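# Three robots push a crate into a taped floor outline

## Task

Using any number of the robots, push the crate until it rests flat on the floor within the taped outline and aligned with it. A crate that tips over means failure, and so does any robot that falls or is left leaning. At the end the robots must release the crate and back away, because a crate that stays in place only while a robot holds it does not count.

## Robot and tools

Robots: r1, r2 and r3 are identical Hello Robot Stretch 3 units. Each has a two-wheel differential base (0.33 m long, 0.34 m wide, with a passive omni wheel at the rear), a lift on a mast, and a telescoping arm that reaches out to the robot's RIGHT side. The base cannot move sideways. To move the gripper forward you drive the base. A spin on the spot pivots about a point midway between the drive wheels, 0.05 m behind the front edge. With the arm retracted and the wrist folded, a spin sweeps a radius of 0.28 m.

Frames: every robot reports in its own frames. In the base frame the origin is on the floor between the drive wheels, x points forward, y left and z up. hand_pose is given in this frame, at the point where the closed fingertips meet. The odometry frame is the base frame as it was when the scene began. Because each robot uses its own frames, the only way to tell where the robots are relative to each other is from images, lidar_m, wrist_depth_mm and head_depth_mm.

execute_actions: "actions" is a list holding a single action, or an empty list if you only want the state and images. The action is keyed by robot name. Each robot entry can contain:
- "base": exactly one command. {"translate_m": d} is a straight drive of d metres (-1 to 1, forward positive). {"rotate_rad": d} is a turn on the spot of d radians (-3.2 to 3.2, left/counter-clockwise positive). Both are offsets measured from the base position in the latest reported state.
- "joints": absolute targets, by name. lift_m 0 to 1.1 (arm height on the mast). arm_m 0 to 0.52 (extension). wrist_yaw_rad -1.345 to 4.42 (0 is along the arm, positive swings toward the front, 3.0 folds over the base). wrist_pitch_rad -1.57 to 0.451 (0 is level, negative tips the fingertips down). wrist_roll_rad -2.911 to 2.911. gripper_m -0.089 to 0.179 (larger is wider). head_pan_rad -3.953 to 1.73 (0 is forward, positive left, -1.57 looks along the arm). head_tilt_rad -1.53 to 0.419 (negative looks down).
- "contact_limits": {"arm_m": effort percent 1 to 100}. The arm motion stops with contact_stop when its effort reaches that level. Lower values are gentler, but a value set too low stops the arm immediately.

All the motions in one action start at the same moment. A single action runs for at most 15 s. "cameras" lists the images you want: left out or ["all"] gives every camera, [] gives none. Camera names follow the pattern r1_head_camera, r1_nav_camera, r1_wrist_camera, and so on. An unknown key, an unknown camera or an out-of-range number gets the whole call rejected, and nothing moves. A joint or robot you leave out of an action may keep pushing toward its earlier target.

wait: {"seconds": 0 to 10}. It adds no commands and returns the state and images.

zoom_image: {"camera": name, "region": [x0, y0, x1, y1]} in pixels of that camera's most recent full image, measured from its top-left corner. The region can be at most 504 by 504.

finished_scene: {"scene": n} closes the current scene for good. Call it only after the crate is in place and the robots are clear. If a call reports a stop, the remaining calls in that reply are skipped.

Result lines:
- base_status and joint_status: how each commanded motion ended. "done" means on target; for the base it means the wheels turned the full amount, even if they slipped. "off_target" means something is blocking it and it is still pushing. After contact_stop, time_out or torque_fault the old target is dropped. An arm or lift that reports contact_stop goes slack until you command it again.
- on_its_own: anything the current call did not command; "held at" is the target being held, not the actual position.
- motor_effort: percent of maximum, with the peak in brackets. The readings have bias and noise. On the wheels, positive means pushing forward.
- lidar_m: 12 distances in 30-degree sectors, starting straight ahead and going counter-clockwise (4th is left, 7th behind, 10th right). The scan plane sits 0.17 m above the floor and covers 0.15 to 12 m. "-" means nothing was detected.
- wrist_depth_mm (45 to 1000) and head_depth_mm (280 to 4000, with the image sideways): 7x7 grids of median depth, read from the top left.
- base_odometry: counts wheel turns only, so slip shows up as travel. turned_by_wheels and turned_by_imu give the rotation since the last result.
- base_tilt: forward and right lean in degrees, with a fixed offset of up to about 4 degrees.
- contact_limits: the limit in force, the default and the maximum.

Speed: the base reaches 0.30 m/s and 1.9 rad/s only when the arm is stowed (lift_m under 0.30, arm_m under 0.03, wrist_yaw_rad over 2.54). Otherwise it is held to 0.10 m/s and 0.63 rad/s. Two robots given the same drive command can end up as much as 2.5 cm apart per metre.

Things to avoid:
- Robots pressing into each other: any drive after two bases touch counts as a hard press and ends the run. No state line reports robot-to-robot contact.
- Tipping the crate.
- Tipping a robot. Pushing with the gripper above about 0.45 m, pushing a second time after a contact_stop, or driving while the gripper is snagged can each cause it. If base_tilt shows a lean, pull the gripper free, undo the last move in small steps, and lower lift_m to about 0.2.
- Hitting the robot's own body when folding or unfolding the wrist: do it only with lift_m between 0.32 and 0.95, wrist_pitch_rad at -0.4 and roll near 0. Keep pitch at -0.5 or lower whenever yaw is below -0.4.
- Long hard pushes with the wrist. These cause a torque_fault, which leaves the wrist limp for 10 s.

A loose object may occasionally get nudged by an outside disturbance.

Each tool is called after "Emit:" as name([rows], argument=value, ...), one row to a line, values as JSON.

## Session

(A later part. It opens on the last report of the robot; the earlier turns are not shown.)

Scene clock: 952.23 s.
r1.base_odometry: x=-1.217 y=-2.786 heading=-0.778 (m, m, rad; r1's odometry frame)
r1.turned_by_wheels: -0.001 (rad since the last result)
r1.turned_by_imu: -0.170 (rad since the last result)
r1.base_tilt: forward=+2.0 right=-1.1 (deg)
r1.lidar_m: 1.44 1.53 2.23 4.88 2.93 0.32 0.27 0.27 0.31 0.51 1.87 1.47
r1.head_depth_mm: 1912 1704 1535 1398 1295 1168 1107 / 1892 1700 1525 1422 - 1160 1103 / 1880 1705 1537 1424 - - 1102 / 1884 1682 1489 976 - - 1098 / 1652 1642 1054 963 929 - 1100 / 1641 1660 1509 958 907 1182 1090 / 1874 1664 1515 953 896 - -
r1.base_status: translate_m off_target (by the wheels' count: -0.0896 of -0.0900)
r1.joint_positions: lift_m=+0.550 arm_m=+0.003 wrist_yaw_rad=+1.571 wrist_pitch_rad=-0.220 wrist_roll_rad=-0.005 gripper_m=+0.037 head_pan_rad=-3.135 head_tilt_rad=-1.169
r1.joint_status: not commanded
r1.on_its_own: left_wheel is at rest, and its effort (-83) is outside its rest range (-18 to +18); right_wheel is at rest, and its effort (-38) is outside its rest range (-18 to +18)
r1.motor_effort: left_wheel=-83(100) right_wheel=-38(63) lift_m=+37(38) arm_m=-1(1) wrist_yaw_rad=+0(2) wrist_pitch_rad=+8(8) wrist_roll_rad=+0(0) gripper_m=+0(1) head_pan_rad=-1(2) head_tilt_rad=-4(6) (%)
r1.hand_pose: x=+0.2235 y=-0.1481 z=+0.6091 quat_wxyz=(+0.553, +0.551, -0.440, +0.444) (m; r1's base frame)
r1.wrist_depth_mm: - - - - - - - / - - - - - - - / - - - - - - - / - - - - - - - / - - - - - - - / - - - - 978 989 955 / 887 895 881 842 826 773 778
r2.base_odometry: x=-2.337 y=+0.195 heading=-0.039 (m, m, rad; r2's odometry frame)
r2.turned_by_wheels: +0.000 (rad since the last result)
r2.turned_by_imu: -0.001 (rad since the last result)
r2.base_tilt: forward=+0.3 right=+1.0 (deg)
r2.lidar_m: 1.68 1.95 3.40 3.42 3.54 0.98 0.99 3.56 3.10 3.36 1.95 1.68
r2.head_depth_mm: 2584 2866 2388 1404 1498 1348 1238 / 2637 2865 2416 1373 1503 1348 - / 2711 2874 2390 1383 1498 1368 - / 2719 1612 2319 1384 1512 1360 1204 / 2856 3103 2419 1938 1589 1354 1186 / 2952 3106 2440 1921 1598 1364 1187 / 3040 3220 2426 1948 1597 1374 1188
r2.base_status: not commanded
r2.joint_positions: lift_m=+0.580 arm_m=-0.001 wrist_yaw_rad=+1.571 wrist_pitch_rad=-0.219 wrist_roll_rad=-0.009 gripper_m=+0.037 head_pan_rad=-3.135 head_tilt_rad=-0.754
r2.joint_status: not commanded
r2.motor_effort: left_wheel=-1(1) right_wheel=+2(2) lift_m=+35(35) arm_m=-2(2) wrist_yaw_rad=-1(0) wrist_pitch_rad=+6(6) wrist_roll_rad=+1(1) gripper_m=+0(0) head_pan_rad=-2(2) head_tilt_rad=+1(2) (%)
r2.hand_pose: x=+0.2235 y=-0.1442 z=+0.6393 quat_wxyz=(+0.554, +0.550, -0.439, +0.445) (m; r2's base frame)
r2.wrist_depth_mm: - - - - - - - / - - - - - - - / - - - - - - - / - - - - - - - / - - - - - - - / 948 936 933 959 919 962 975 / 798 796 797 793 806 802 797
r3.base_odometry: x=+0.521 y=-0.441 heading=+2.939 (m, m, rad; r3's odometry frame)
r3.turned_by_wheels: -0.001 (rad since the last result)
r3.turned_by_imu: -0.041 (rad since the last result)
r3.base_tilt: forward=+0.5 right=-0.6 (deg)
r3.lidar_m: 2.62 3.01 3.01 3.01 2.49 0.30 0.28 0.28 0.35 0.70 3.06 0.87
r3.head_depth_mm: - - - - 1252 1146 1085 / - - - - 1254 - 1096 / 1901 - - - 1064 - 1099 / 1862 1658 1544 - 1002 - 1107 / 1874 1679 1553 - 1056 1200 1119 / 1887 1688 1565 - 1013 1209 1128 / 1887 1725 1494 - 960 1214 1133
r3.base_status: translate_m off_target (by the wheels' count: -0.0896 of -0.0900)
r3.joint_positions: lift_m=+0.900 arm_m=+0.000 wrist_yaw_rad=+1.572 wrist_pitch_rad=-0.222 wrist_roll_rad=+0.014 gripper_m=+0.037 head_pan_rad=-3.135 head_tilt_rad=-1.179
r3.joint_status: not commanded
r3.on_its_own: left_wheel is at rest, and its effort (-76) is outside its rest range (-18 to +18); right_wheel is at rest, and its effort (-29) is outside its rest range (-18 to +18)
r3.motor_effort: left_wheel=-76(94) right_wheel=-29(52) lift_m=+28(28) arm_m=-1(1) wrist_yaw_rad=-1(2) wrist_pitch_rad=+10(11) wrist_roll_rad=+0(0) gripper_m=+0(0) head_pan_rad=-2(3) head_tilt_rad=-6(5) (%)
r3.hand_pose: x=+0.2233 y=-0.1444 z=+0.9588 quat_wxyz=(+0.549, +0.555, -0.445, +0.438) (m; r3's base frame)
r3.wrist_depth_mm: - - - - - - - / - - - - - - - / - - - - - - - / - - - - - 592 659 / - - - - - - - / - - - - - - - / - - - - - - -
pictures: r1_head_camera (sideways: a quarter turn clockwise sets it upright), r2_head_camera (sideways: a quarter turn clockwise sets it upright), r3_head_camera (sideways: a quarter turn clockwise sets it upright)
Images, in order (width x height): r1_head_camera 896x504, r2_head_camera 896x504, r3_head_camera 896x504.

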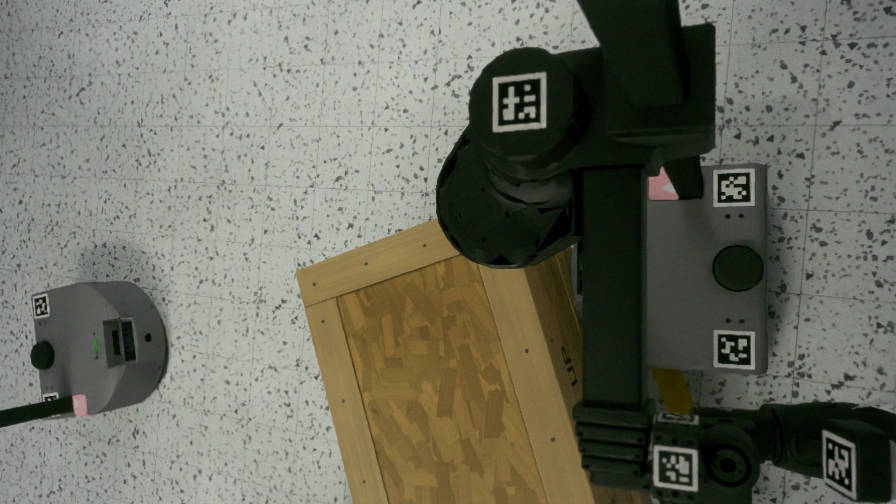

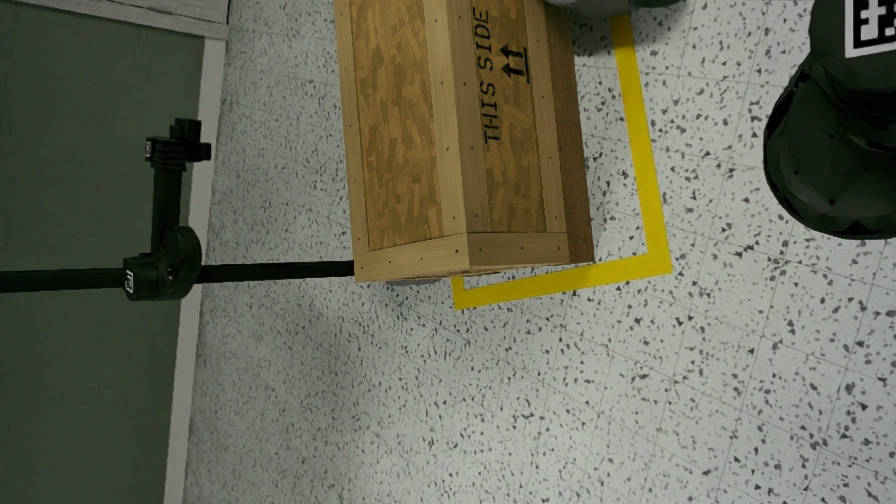

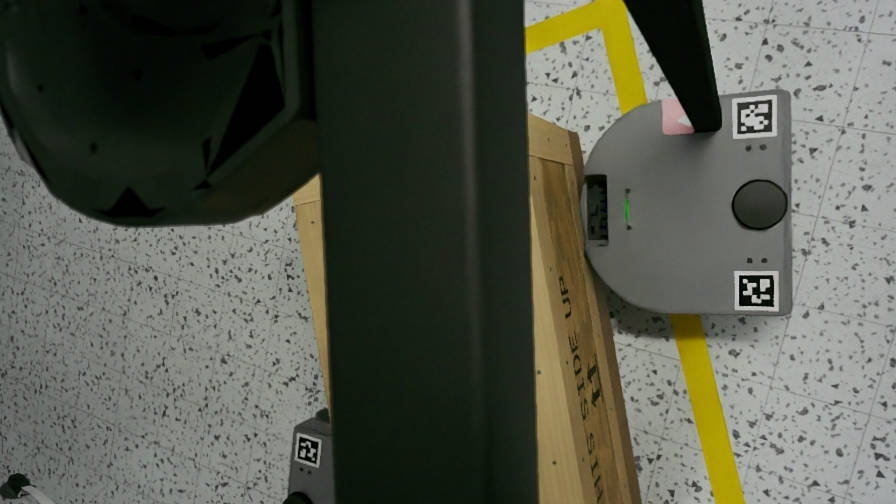

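Emit:
execute_actions([
  {"r3":{"base":{"rotate_rad":0.05}},"r1":{"base":{"rotate_rad":0.36}}},
], cameras=["r1_head_camera","r3_head_camera"])

Emit:
execute_actions([
  {"r3":{"base":{"translate_m":-0.035}},"r1":{"base":{"translate_m":-0.035}}},
], cameras=["r1_head_camera","r2_head_camera","r3_head_camera"])

Scene clock: 972.27 s.
r1.base_odometry: x=-1.217 y=-2.786 heading=-0.418 (m, m, rad; r1's odometry frame)
r1.turned_by_wheels: +0.360 (rad since the last result)
r1.turned_by_imu: +0.332 (rad since the last result)
r1.base_tilt: forward=+2.0 right=-1.0 (deg)
r1.lidar_m: 1.45 1.84 3.94 2.93 3.52 0.29 0.28 0.29 0.40 2.32 1.52 1.43
r1.head_depth_mm: 1904 1695 1536 1398 1297 1165 1110 / 1678 1672 1537 1410 - 1160 1107 / 1629 1669 1055 995 - - 1096 / 1884 1673 1053 971 - - 1097 / 1855 1676 1047 970 978 - 1096 / 1859 1671 1049 961 988 1180 1093 / 1886 1668 1045 956 1113 - -
r1.base_status: done
r1.joint_positions: lift_m=+0.550 arm_m=+0.003 wrist_yaw_rad=+1.571 wrist_pitch_rad=-0.220 wrist_roll_rad=-0.005 gripper_m=+0.037 head_pan_rad=-3.135 head_tilt_rad=-1.169
r1.joint_status: not commanded
r1.on_its_own: left_wheel is at rest, and its effort (-31) is outside its rest range (-18 to +18)
r1.motor_effort: left_wheel=-31(100) right_wheel=-4(23) lift_m=+37(38) arm_m=-1(1) wrist_yaw_rad=+0(0) wrist_pitch_rad=+8(8) wrist_roll_rad=+0(0) gripper_m=+0(1) head_pan_rad=-1(1) head_tilt_rad=-5(5) (%)
r1.hand_pose: x=+0.2235 y=-0.1481 z=+0.6091 quat_wxyz=(+0.553, +0.551, -0.440, +0.444) (m; r1's base frame)
r1.wrist_depth_mm: - - - - - - 934 / - - - - - - 973 / - - - - - - - / - - - - - - - / - - - - - - - / - - - - 989 944 955 / 861 888 878 862 825 799 800
r2.base_odometry: x=-2.337 y=+0.195 heading=-0.039 (m, m, rad; r2's odometry frame)
r2.turned_by_wheels: +0.000 (rad since the last result)
r2.turned_by_imu: -0.001 (rad since the last result)
r2.base_tilt: forward=+0.2 right=+1.0 (deg)
r2.lidar_m: 1.69 1.95 3.41 3.42 3.52 0.99 0.99 3.55 3.09 3.35 1.94 1.69
r2.head_depth_mm: 2554 2803 2402 1400 1495 1352 1234 / 2637 2869 2414 1377 1510 1352 - / 2720 2819 2404 1385 1491 1348 - / 2744 1466 2319 1383 1508 1356 1201 / 2857 3072 2431 1921 1588 1356 1183 / 2900 3143 2456 1926 1600 1368 1180 / 2999 3254 2428 1925 1601 1360 1185
r2.base_status: not commanded
r2.joint_positions: lift_m=+0.580 arm_m=-0.001 wrist_yaw_rad=+1.571 wrist_pitch_rad=-0.219 wrist_roll_rad=-0.009 gripper_m=+0.037 head_pan_rad=-3.135 head_tilt_rad=-0.754
r2.joint_status: not commanded
r2.motor_effort: left_wheel=-1(1) right_wheel=+2(1) lift_m=+35(34) arm_m=-2(2) wrist_yaw_rad=+1(1) wrist_pitch_rad=+6(6) wrist_roll_rad=+0(1) gripper_m=+0(1) head_pan_rad=-3(4) head_tilt_rad=+3(2) (%)
r2.hand_pose: x=+0.2235 y=-0.1442 z=+0.6393 quat_wxyz=(+0.554, +0.550, -0.439, +0.445) (m; r2's base frame)
r2.wrist_depth_mm: - - - - - - - / - - - - - - - / - - - - - - - / - - - - - - - / - - - - - - - / 950 943 933 964 917 963 958 / 811 792 802 813 815 816 804
r3.base_odometry: x=+0.521 y=-0.441 heading=+2.988 (m, m, rad; r3's odometry frame)
r3.turned_by_wheels: +0.049 (rad since the last result)
r3.turned_by_imu: +0.044 (rad since the last result)
r3.base_tilt: forward=+0.4 right=-0.6 (deg)
r3.lidar_m: 2.62 3.08 3.01 3.01 2.43 0.30 0.28 0.28 0.36 3.53 2.99 0.87
r3.head_depth_mm: - - - - 1249 1145 1092 / - - - - 1251 - 1096 / 1897 - - - 1055 - 1100 / 1862 1668 1549 - 1007 - 1108 / 1867 1680 1558 - 1077 1195 1115 / 1885 1696 1442 - 1060 1199 1127 / 1883 1714 1377 - 1038 1213 1135
r3.base_status: rotate_rad off_target (by the wheels' count: +0.0487 of +0.0500)
r3.joint_positions: lift_m=+0.900 arm_m=+0.000 wrist_yaw_rad=+1.572 wrist_pitch_rad=-0.222 wrist_roll_rad=+0.014 gripper_m=+0.037 head_pan_rad=-3.135 head_tilt_rad=-1.179
r3.joint_status: not commanded
r3.on_its_own: left_wheel is at rest, and its effort (-63) is outside its rest range (-18 to +18)
r3.motor_effort: left_wheel=-63(76) right_wheel=-6(14) lift_m=+28(27) arm_m=-1(1) wrist_yaw_rad=-1(0) wrist_pitch_rad=+10(10) wrist_roll_rad=+0(0) gripper_m=+0(0) head_pan_rad=-3(4) head_tilt_rad=-6(5) (%)
r3.hand_pose: x=+0.2233 y=-0.1444 z=+0.9588 quat_wxyz=(+0.549, +0.555, -0.445, +0.438) (m; r3's base frame)
r3.wrist_depth_mm: - - - - - - - / - - - - - - - / - - - - - - - / - - - - - 637 623 / - - - - - - 539 / - - - - - - - / - - - - - - -
pictures: r1_head_camera (sideways: a quarter turn clockwise sets it upright), r3_head_camera (sideways: a quarter turn clockwise sets it upright)
Images, in order (width x height): r1_head_camera 896x504, r3_head_camera 896x504.

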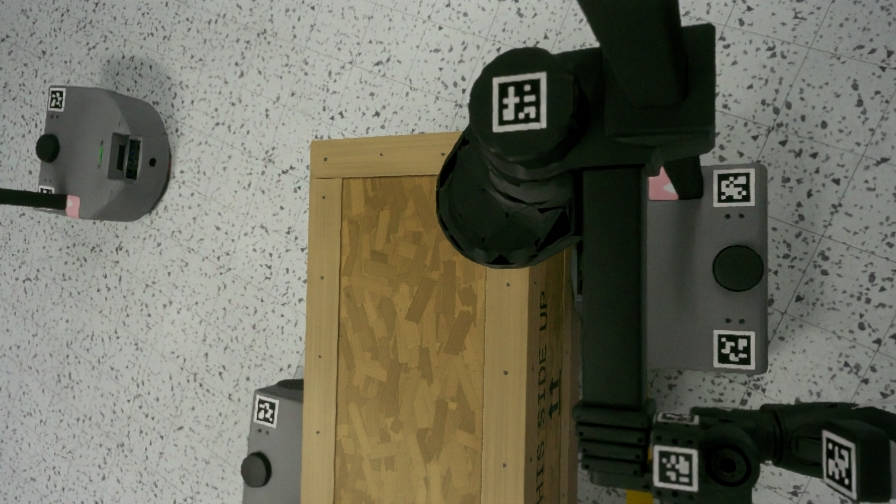

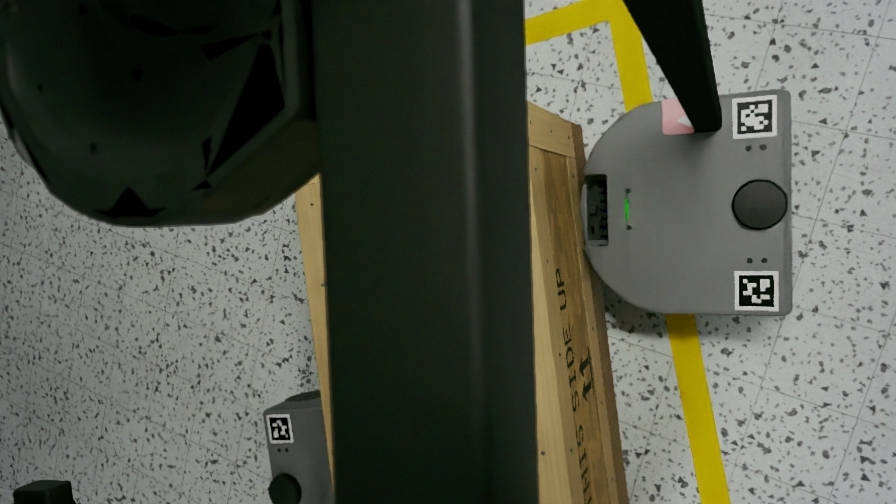

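Scene clock: 974.67 s.
r1.base_odometry: x=-1.248 y=-2.772 heading=-0.419 (m, m, rad; r1's odometry frame)
r1.turned_by_wheels: +0.000 (rad since the last result)
r1.turned_by_imu: -0.059 (rad since the last result)
r1.base_tilt: forward=+1.9 right=-1.0 (deg)
r1.lidar_m: 1.45 1.77 3.45 2.93 3.66 0.30 0.28 0.28 0.36 2.52 1.58 1.45
r1.head_depth_mm: 1881 1702 1537 1396 1304 1162 1107 / 1892 1685 1535 1411 - 1166 1100 / 1661 1660 1080 990 - - 1104 / 1809 1693 1057 975 - - 1094 / 1895 1667 1051 959 941 - 1100 / 1884 1673 1044 956 912 1183 1087 / 1853 1677 1317 959 928 - -
r1.base_status: translate_m off_target (by the wheels' count: -0.0346 of -0.0350)
r1.joint_positions: lift_m=+0.550 arm_m=+0.003 wrist_yaw_rad=+1.571 wrist_pitch_rad=-0.220 wrist_roll_rad=-0.005 gripper_m=+0.037 head_pan_rad=-3.135 head_tilt_rad=-1.169
r1.joint_status: not commanded
r1.on_its_own: left_wheel is at rest, and its effort (-77) is outside its rest range (-18 to +18); right_wheel is at rest, and its effort (-52) is outside its rest range (-18 to +18)
r1.motor_effort: left_wheel=-77(100) right_wheel=-52(66) lift_m=+37(37) arm_m=-1(1) wrist_yaw_rad=-1(0) wrist_pitch_rad=+8(8) wrist_roll_rad=+0(0) gripper_m=+0(1) head_pan_rad=-1(2) head_tilt_rad=-5(4) (%)
r1.hand_pose: x=+0.2235 y=-0.1481 z=+0.6091 quat_wxyz=(+0.553, +0.551, -0.440, +0.444) (m; r1's base frame)
r1.wrist_depth_mm: - - - - - - 968 / - - - - - - - / - - - - - - - / - - - - - - - / - - - - - - - / - - - - 980 988 966 / 891 861 905 842 829 815 771
r2.base_odometry: x=-2.337 y=+0.195 heading=-0.039 (m, m, rad; r2's odometry frame)
r2.turned_by_wheels: +0.000 (rad since the last result)
r2.turned_by_imu: +0.000 (rad since the last result)
r2.base_tilt: forward=+0.2 right=+0.9 (deg)
r2.lidar_m: 1.68 1.96 3.41 3.43 3.54 1.01 0.97 3.55 3.10 3.38 1.95 1.69
r2.head_depth_mm: 2591 2816 2380 1416 1507 1344 1231 / 2652 2876 2391 1383 1501 1360 - / 2734 2794 2410 1364 1478 1357 - / 2657 1564 2322 1382 1518 1363 1208 / 2888 3088 2427 1932 1595 1361 1183 / 2956 3119 2418 1924 1584 1365 1185 / 3005 3230 2449 1924 1611 1362 1187
r2.base_status: not commanded
r2.joint_positions: lift_m=+0.580 arm_m=-0.001 wrist_yaw_rad=+1.571 wrist_pitch_rad=-0.219 wrist_roll_rad=-0.009 gripper_m=+0.037 head_pan_rad=-3.135 head_tilt_rad=-0.754
r2.joint_status: not commanded
r2.motor_effort: left_wheel=+0(1) right_wheel=+2(2) lift_m=+35(35) arm_m=-3(2) wrist_yaw_rad=+0(1) wrist_pitch_rad=+6(6) wrist_roll_rad=+1(1) gripper_m=+0(1) head_pan_rad=-4(4) head_tilt_rad=+2(2) (%)
r2.hand_pose: x=+0.2235 y=-0.1442 z=+0.6393 quat_wxyz=(+0.554, +0.550, -0.439, +0.445) (m; r2's base frame)
r2.wrist_depth_mm: - - - - - - - / - - - - - - - / - - - - - - - / - - - - - - - / - - - - - - - / 955 964 931 965 935 957 968 / 788 794 801 787 809 812 812
r3.base_odometry: x=+0.555 y=-0.447 heading=+2.988 (m, m, rad; r3's odometry frame)
r3.turned_by_wheels: +0.000 (rad since the last result)
r3.turned_by_imu: -0.010 (rad since the last result)
r3.base_tilt: forward=+0.4 right=-0.6 (deg)
r3.lidar_m: 2.65 3.12 3.01 3.02 2.41 0.31 0.28 0.28 0.34 0.65 3.02 0.89
r3.head_depth_mm: - - - - 1249 1154 1092 / - - - - 1255 - 1101 / 1910 - - - 1073 - 1104 / 1844 1664 1541 - 998 - 1104 / 1857 1680 1566 - 1040 1204 1119 / 1887 1695 1559 - 972 1207 1127 / 1887 1719 1389 - 930 1216 1136
r3.base_status: translate_m off_target (by the wheels' count: -0.0347 of -0.0350)
r3.joint_positions: lift_m=+0.900 arm_m=+0.000 wrist_yaw_rad=+1.572 wrist_pitch_rad=-0.222 wrist_roll_rad=+0.014 gripper_m=+0.037 head_pan_rad=-3.135 head_tilt_rad=-1.179
r3.joint_status: not commanded
r3.on_its_own: left_wheel is at rest, and its effort (-57) is outside its rest range (-18 to +18); right_wheel is at rest, and its effort (-48) is outside its rest range (-18 to +18)
r3.motor_effort: left_wheel=-57(96) right_wheel=-48(76) lift_m=+28(27) arm_m=-1(1) wrist_yaw_rad=-1(2) wrist_pitch_rad=+10(10) wrist_roll_rad=+0(0) gripper_m=-1(0) head_pan_rad=-3(3) head_tilt_rad=-5(5) (%)
r3.hand_pose: x=+0.2233 y=-0.1444 z=+0.9588 quat_wxyz=(+0.549, +0.555, -0.445, +0.438) (m; r3's base frame)
r3.wrist_depth_mm: - - - - - - - / - - - - - - - / - - - - - - - / - - - - - 624 650 / - - - - - - - / - - - - - - - / - - - - - - -
pictures: r1_head_camera (sideways: a quarter turn clockwise sets it upright), r2_head_camera (sideways: a quarter turn clockwise sets it upright), r3_head_camera (sideways: a quarter turn clockwise sets it upright)
Images, in order (width x height): r1_head_camera 896x504, r2_head_camera 896x504, r3_head_camera 896x504.

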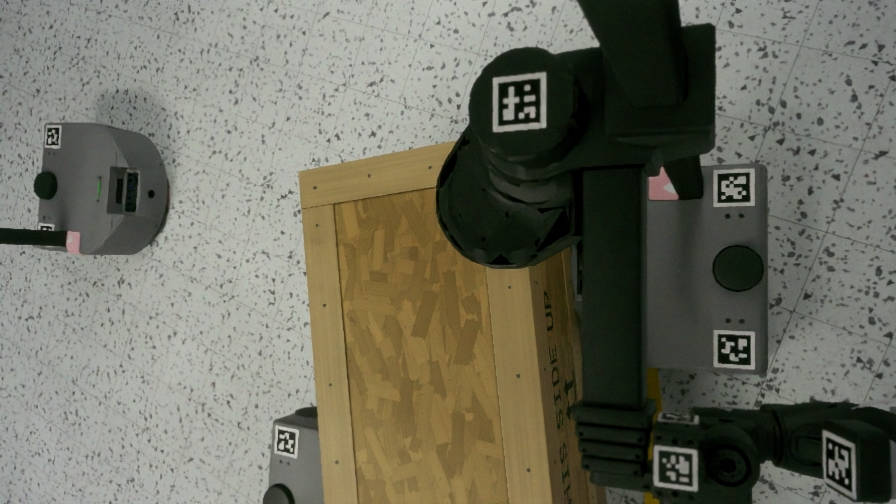

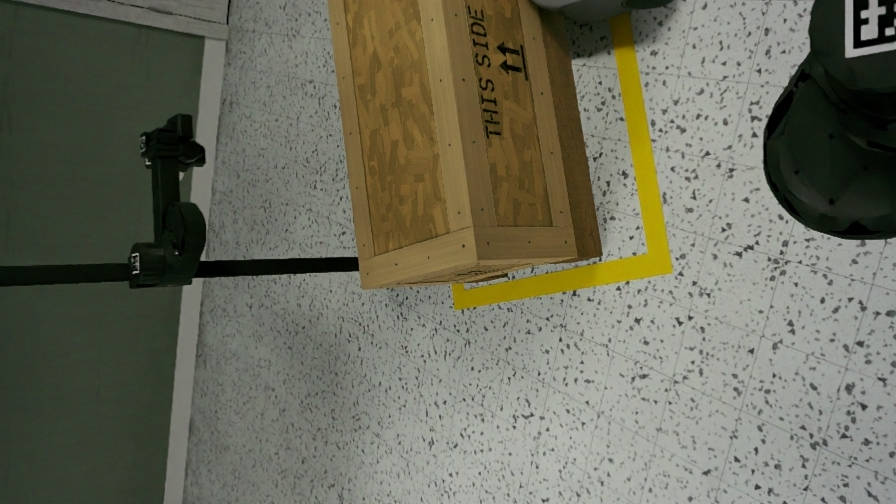

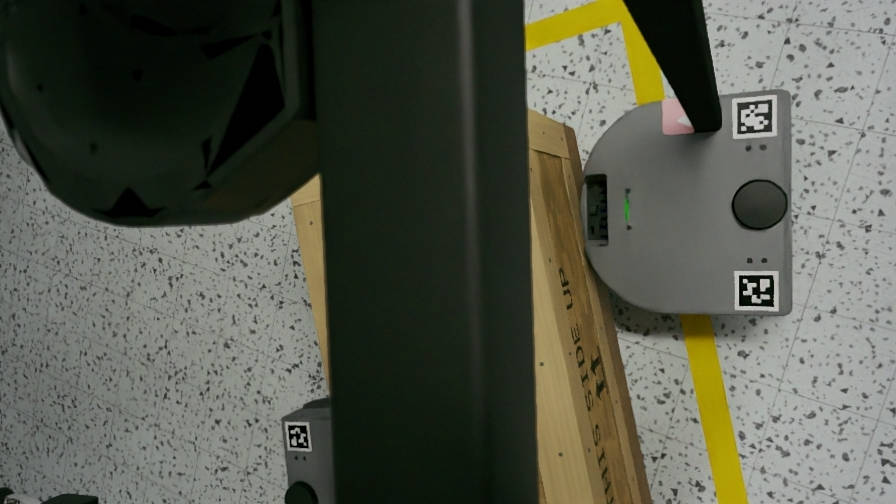

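Emit:
zoom_image(camera="r2_head_camera", region=[430, 20, 700, 330])

Region (430, 20, 700, 330) of r2_head_camera's 896x504 image, scaled by 1.626, with more detail than that image has; it fills the left 439 columns of this view, and the rest is white.

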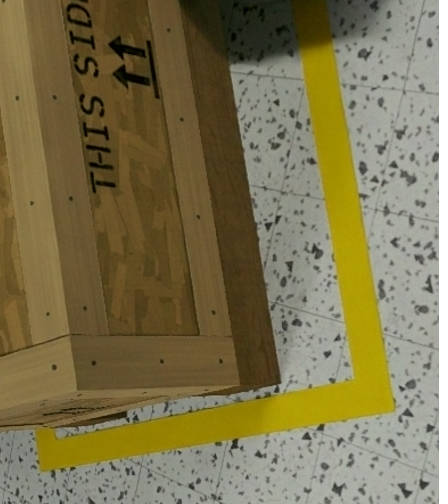

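Emit:
execute_actions([
  {"r3":{"base":{"translate_m":0.35}},"r1":{"base":{"translate_m":0.35}}},
], cameras=["r1_head_camera","r2_head_camera","r3_nav_camera","r1_nav_camera"])

Scene clock: 988.27 s.
r1.base_odometry: x=-0.929 y=-2.914 heading=-0.419 (m, m, rad; r1's odometry frame)
r1.turned_by_wheels: +0.000 (rad since the last result)
r1.turned_by_imu: -0.001 (rad since the last result)
r1.base_tilt: forward=+1.8 right=-1.0 (deg)
r1.lidar_m: 1.12 1.38 2.68 2.96 3.99 0.66 0.62 0.63 0.80 1.96 1.23 1.12
r1.head_depth_mm: 1919 1681 1525 1396 1289 1165 1111 / 1907 1695 1518 1404 - 1157 1102 / 1790 1208 1107 1413 - - 1100 / 1837 1168 1085 1362 - - 1098 / 1895 1164 1075 1351 1297 - 1094 / 1849 1166 1082 1345 1307 1183 1091 / 1624 1159 1065 1328 1283 - -
r1.base_status: done
r1.joint_positions: lift_m=+0.550 arm_m=+0.003 wrist_yaw_rad=+1.571 wrist_pitch_rad=-0.220 wrist_roll_rad=-0.005 gripper_m=+0.037 head_pan_rad=-3.135 head_tilt_rad=-1.169
r1.joint_status: not commanded
r1.motor_effort: left_wheel=+1(65) right_wheel=+0(44) lift_m=+37(37) arm_m=-1(1) wrist_yaw_rad=-2(2) wrist_pitch_rad=+8(8) wrist_roll_rad=+0(0) gripper_m=+0(0) head_pan_rad=-1(1) head_tilt_rad=-5(5) (%)
r1.hand_pose: x=+0.2235 y=-0.1481 z=+0.6091 quat_wxyz=(+0.553, +0.551, -0.440, +0.444) (m; r1's base frame)
r1.wrist_depth_mm: - - - 960 868 792 744 / - - - - 961 862 771 / - - - - - 880 820 / - - - - - 943 848 / - - - - - 983 921 / - - - - 999 979 931 / 870 867 877 843 844 799 776
r2.base_odometry: x=-2.337 y=+0.195 heading=-0.039 (m, m, rad; r2's odometry frame)
r2.turned_by_wheels: +0.000 (rad since the last result)
r2.turned_by_imu: -0.001 (rad since the last result)
r2.base_tilt: forward=+0.3 right=+1.0 (deg)
r2.lidar_m: 1.69 1.95 3.41 3.42 0.77 1.07 0.97 3.55 3.09 3.37 1.95 1.68
r2.head_depth_mm: 2575 2794 2378 1409 1531 1347 1238 / 2635 2864 2394 1375 1511 1345 - / 2653 2959 2182 1364 1477 1354 - / 2679 2966 2123 1387 1505 1358 1205 / 2872 3123 2409 1919 1590 1363 1185 / 2933 3151 2450 1933 1596 1356 1190 / 2992 3262 2419 1923 1602 1360 1189
r2.base_status: not commanded
r2.joint_positions: lift_m=+0.580 arm_m=-0.001 wrist_yaw_rad=+1.571 wrist_pitch_rad=-0.219 wrist_roll_rad=-0.009 gripper_m=+0.037 head_pan_rad=-3.135 head_tilt_rad=-0.754
r2.joint_status: not commanded
r2.motor_effort: left_wheel=-1(1) right_wheel=+1(2) lift_m=+35(35) arm_m=-2(3) wrist_yaw_rad=+0(0) wrist_pitch_rad=+6(6) wrist_roll_rad=+1(1) gripper_m=+1(1) head_pan_rad=-3(3) head_tilt_rad=+2(3) (%)
r2.hand_pose: x=+0.2235 y=-0.1442 z=+0.6393 quat_wxyz=(+0.554, +0.550, -0.439, +0.445) (m; r2's base frame)
r2.wrist_depth_mm: - - - - - - - / - - - - - - - / - - - - - - - / - - - - - - - / - - - - - - - / 938 956 926 952 920 959 969 / 793 791 802 805 803 804 805
r3.base_odometry: x=+0.209 y=-0.393 heading=+2.988 (m, m, rad; r3's odometry frame)
r3.turned_by_wheels: +0.000 (rad since the last result)
r3.turned_by_imu: -0.002 (rad since the last result)
r3.base_tilt: forward=+0.4 right=-0.5 (deg)
r3.lidar_m: 2.32 2.71 2.93 2.94 2.80 2.42 0.62 0.62 0.75 3.57 0.63 2.31
r3.head_depth_mm: - - - - 1253 1145 1093 / - - - - 1261 - 1095 / 1893 - - - 1285 - 1098 / 1831 1159 1072 - 1294 - 1102 / 1862 1168 1082 - 1285 1201 1115 / 1875 1173 1089 - 1296 1210 1124 / 1662 1188 1101 - 1296 1209 1134
r3.base_status: done
r3.joint_positions: lift_m=+0.900 arm_m=+0.000 wrist_yaw_rad=+1.572 wrist_pitch_rad=-0.222 wrist_roll_rad=+0.014 gripper_m=+0.037 head_pan_rad=-3.135 head_tilt_rad=-1.179
r3.joint_status: not commanded
r3.motor_effort: left_wheel=+0(45) right_wheel=+0(41) lift_m=+28(28) arm_m=-1(1) wrist_yaw_rad=+0(1) wrist_pitch_rad=+10(10) wrist_roll_rad=+0(0) gripper_m=+1(1) head_pan_rad=-4(3) head_tilt_rad=-5(5) (%)
r3.hand_pose: x=+0.2233 y=-0.1444 z=+0.9588 quat_wxyz=(+0.549, +0.555, -0.445, +0.438) (m; r3's base frame)
r3.wrist_depth_mm: - - - - - - - / - - - - - - - / - - - - - - - / - - - - - - - / - - - - - - - / - - - - - - 413 / - - - - - - 430
pictures: r1_head_camera (sideways: a quarter turn clockwise sets it upright), r1_nav_camera (sideways: a quarter turn counterclockwise sets it upright), r2_head_camera (sideways: a quarter turn clockwise sets it upright), r3_nav_camera (sideways: a quarter turn counterclockwise sets it upright)
Images, in order (width x height): r1_head_camera 896x504, r1_nav_camera 672x504, r2_head_camera 896x504, r3_nav_camera 672x504.

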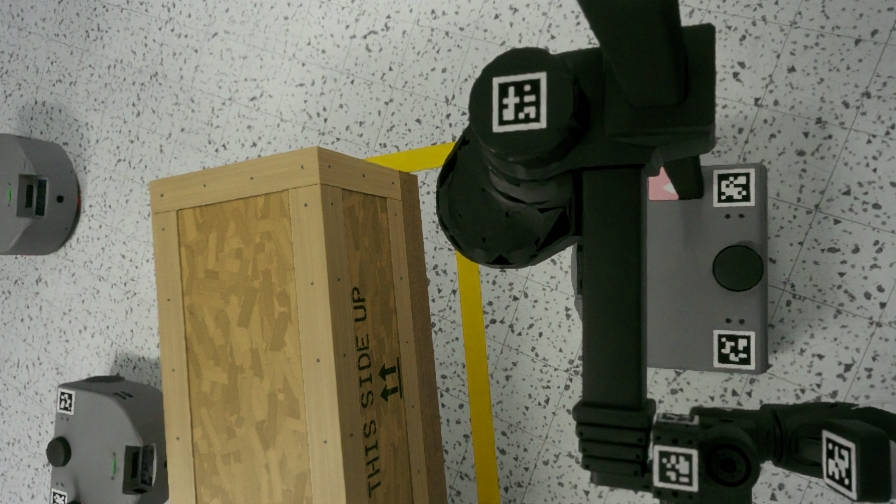

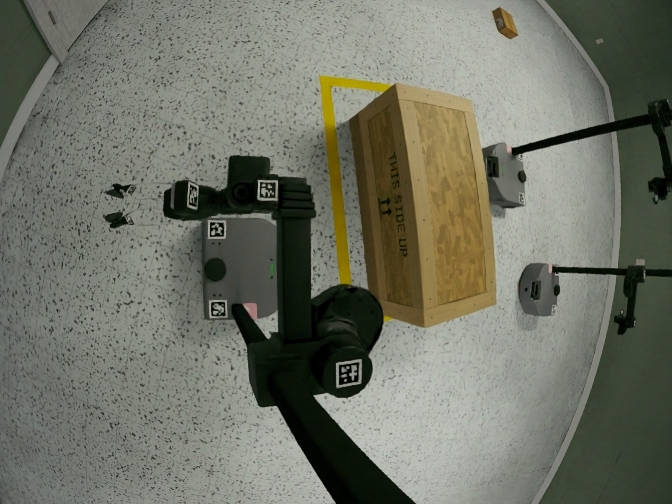

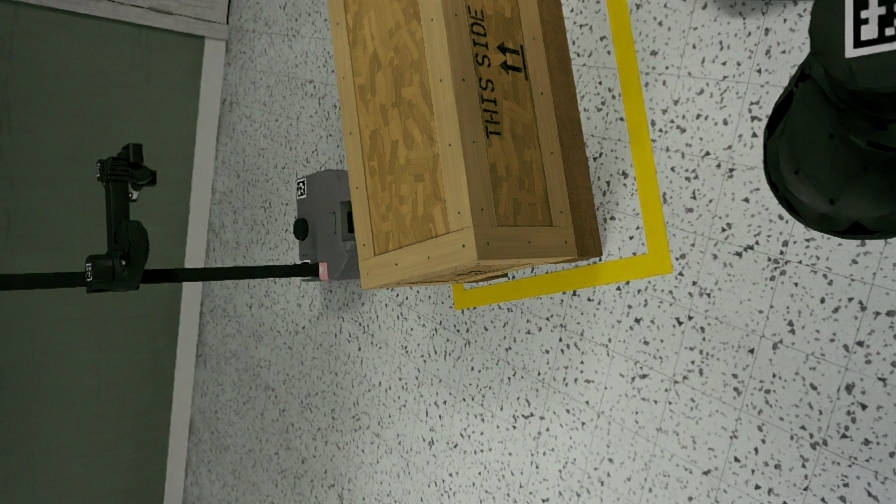

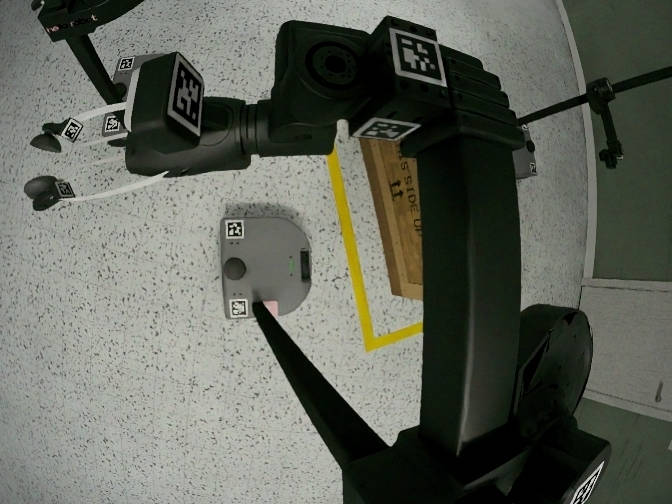

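Emit:
zoom_image(camera="r1_head_camera", region=[340, 120, 500, 240])

Region (340, 120, 500, 240) of r1_head_camera's 896x504 image, scaled by 3.150, with more detail than that image has; it fills the top 378 rows of this view, and the rest is white.

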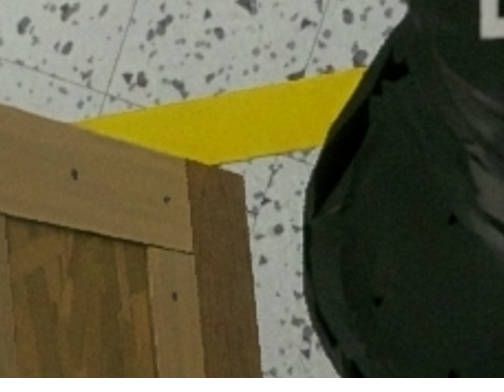

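Emit:
finished_scene(scene=1)

The scene is finished: the task was done.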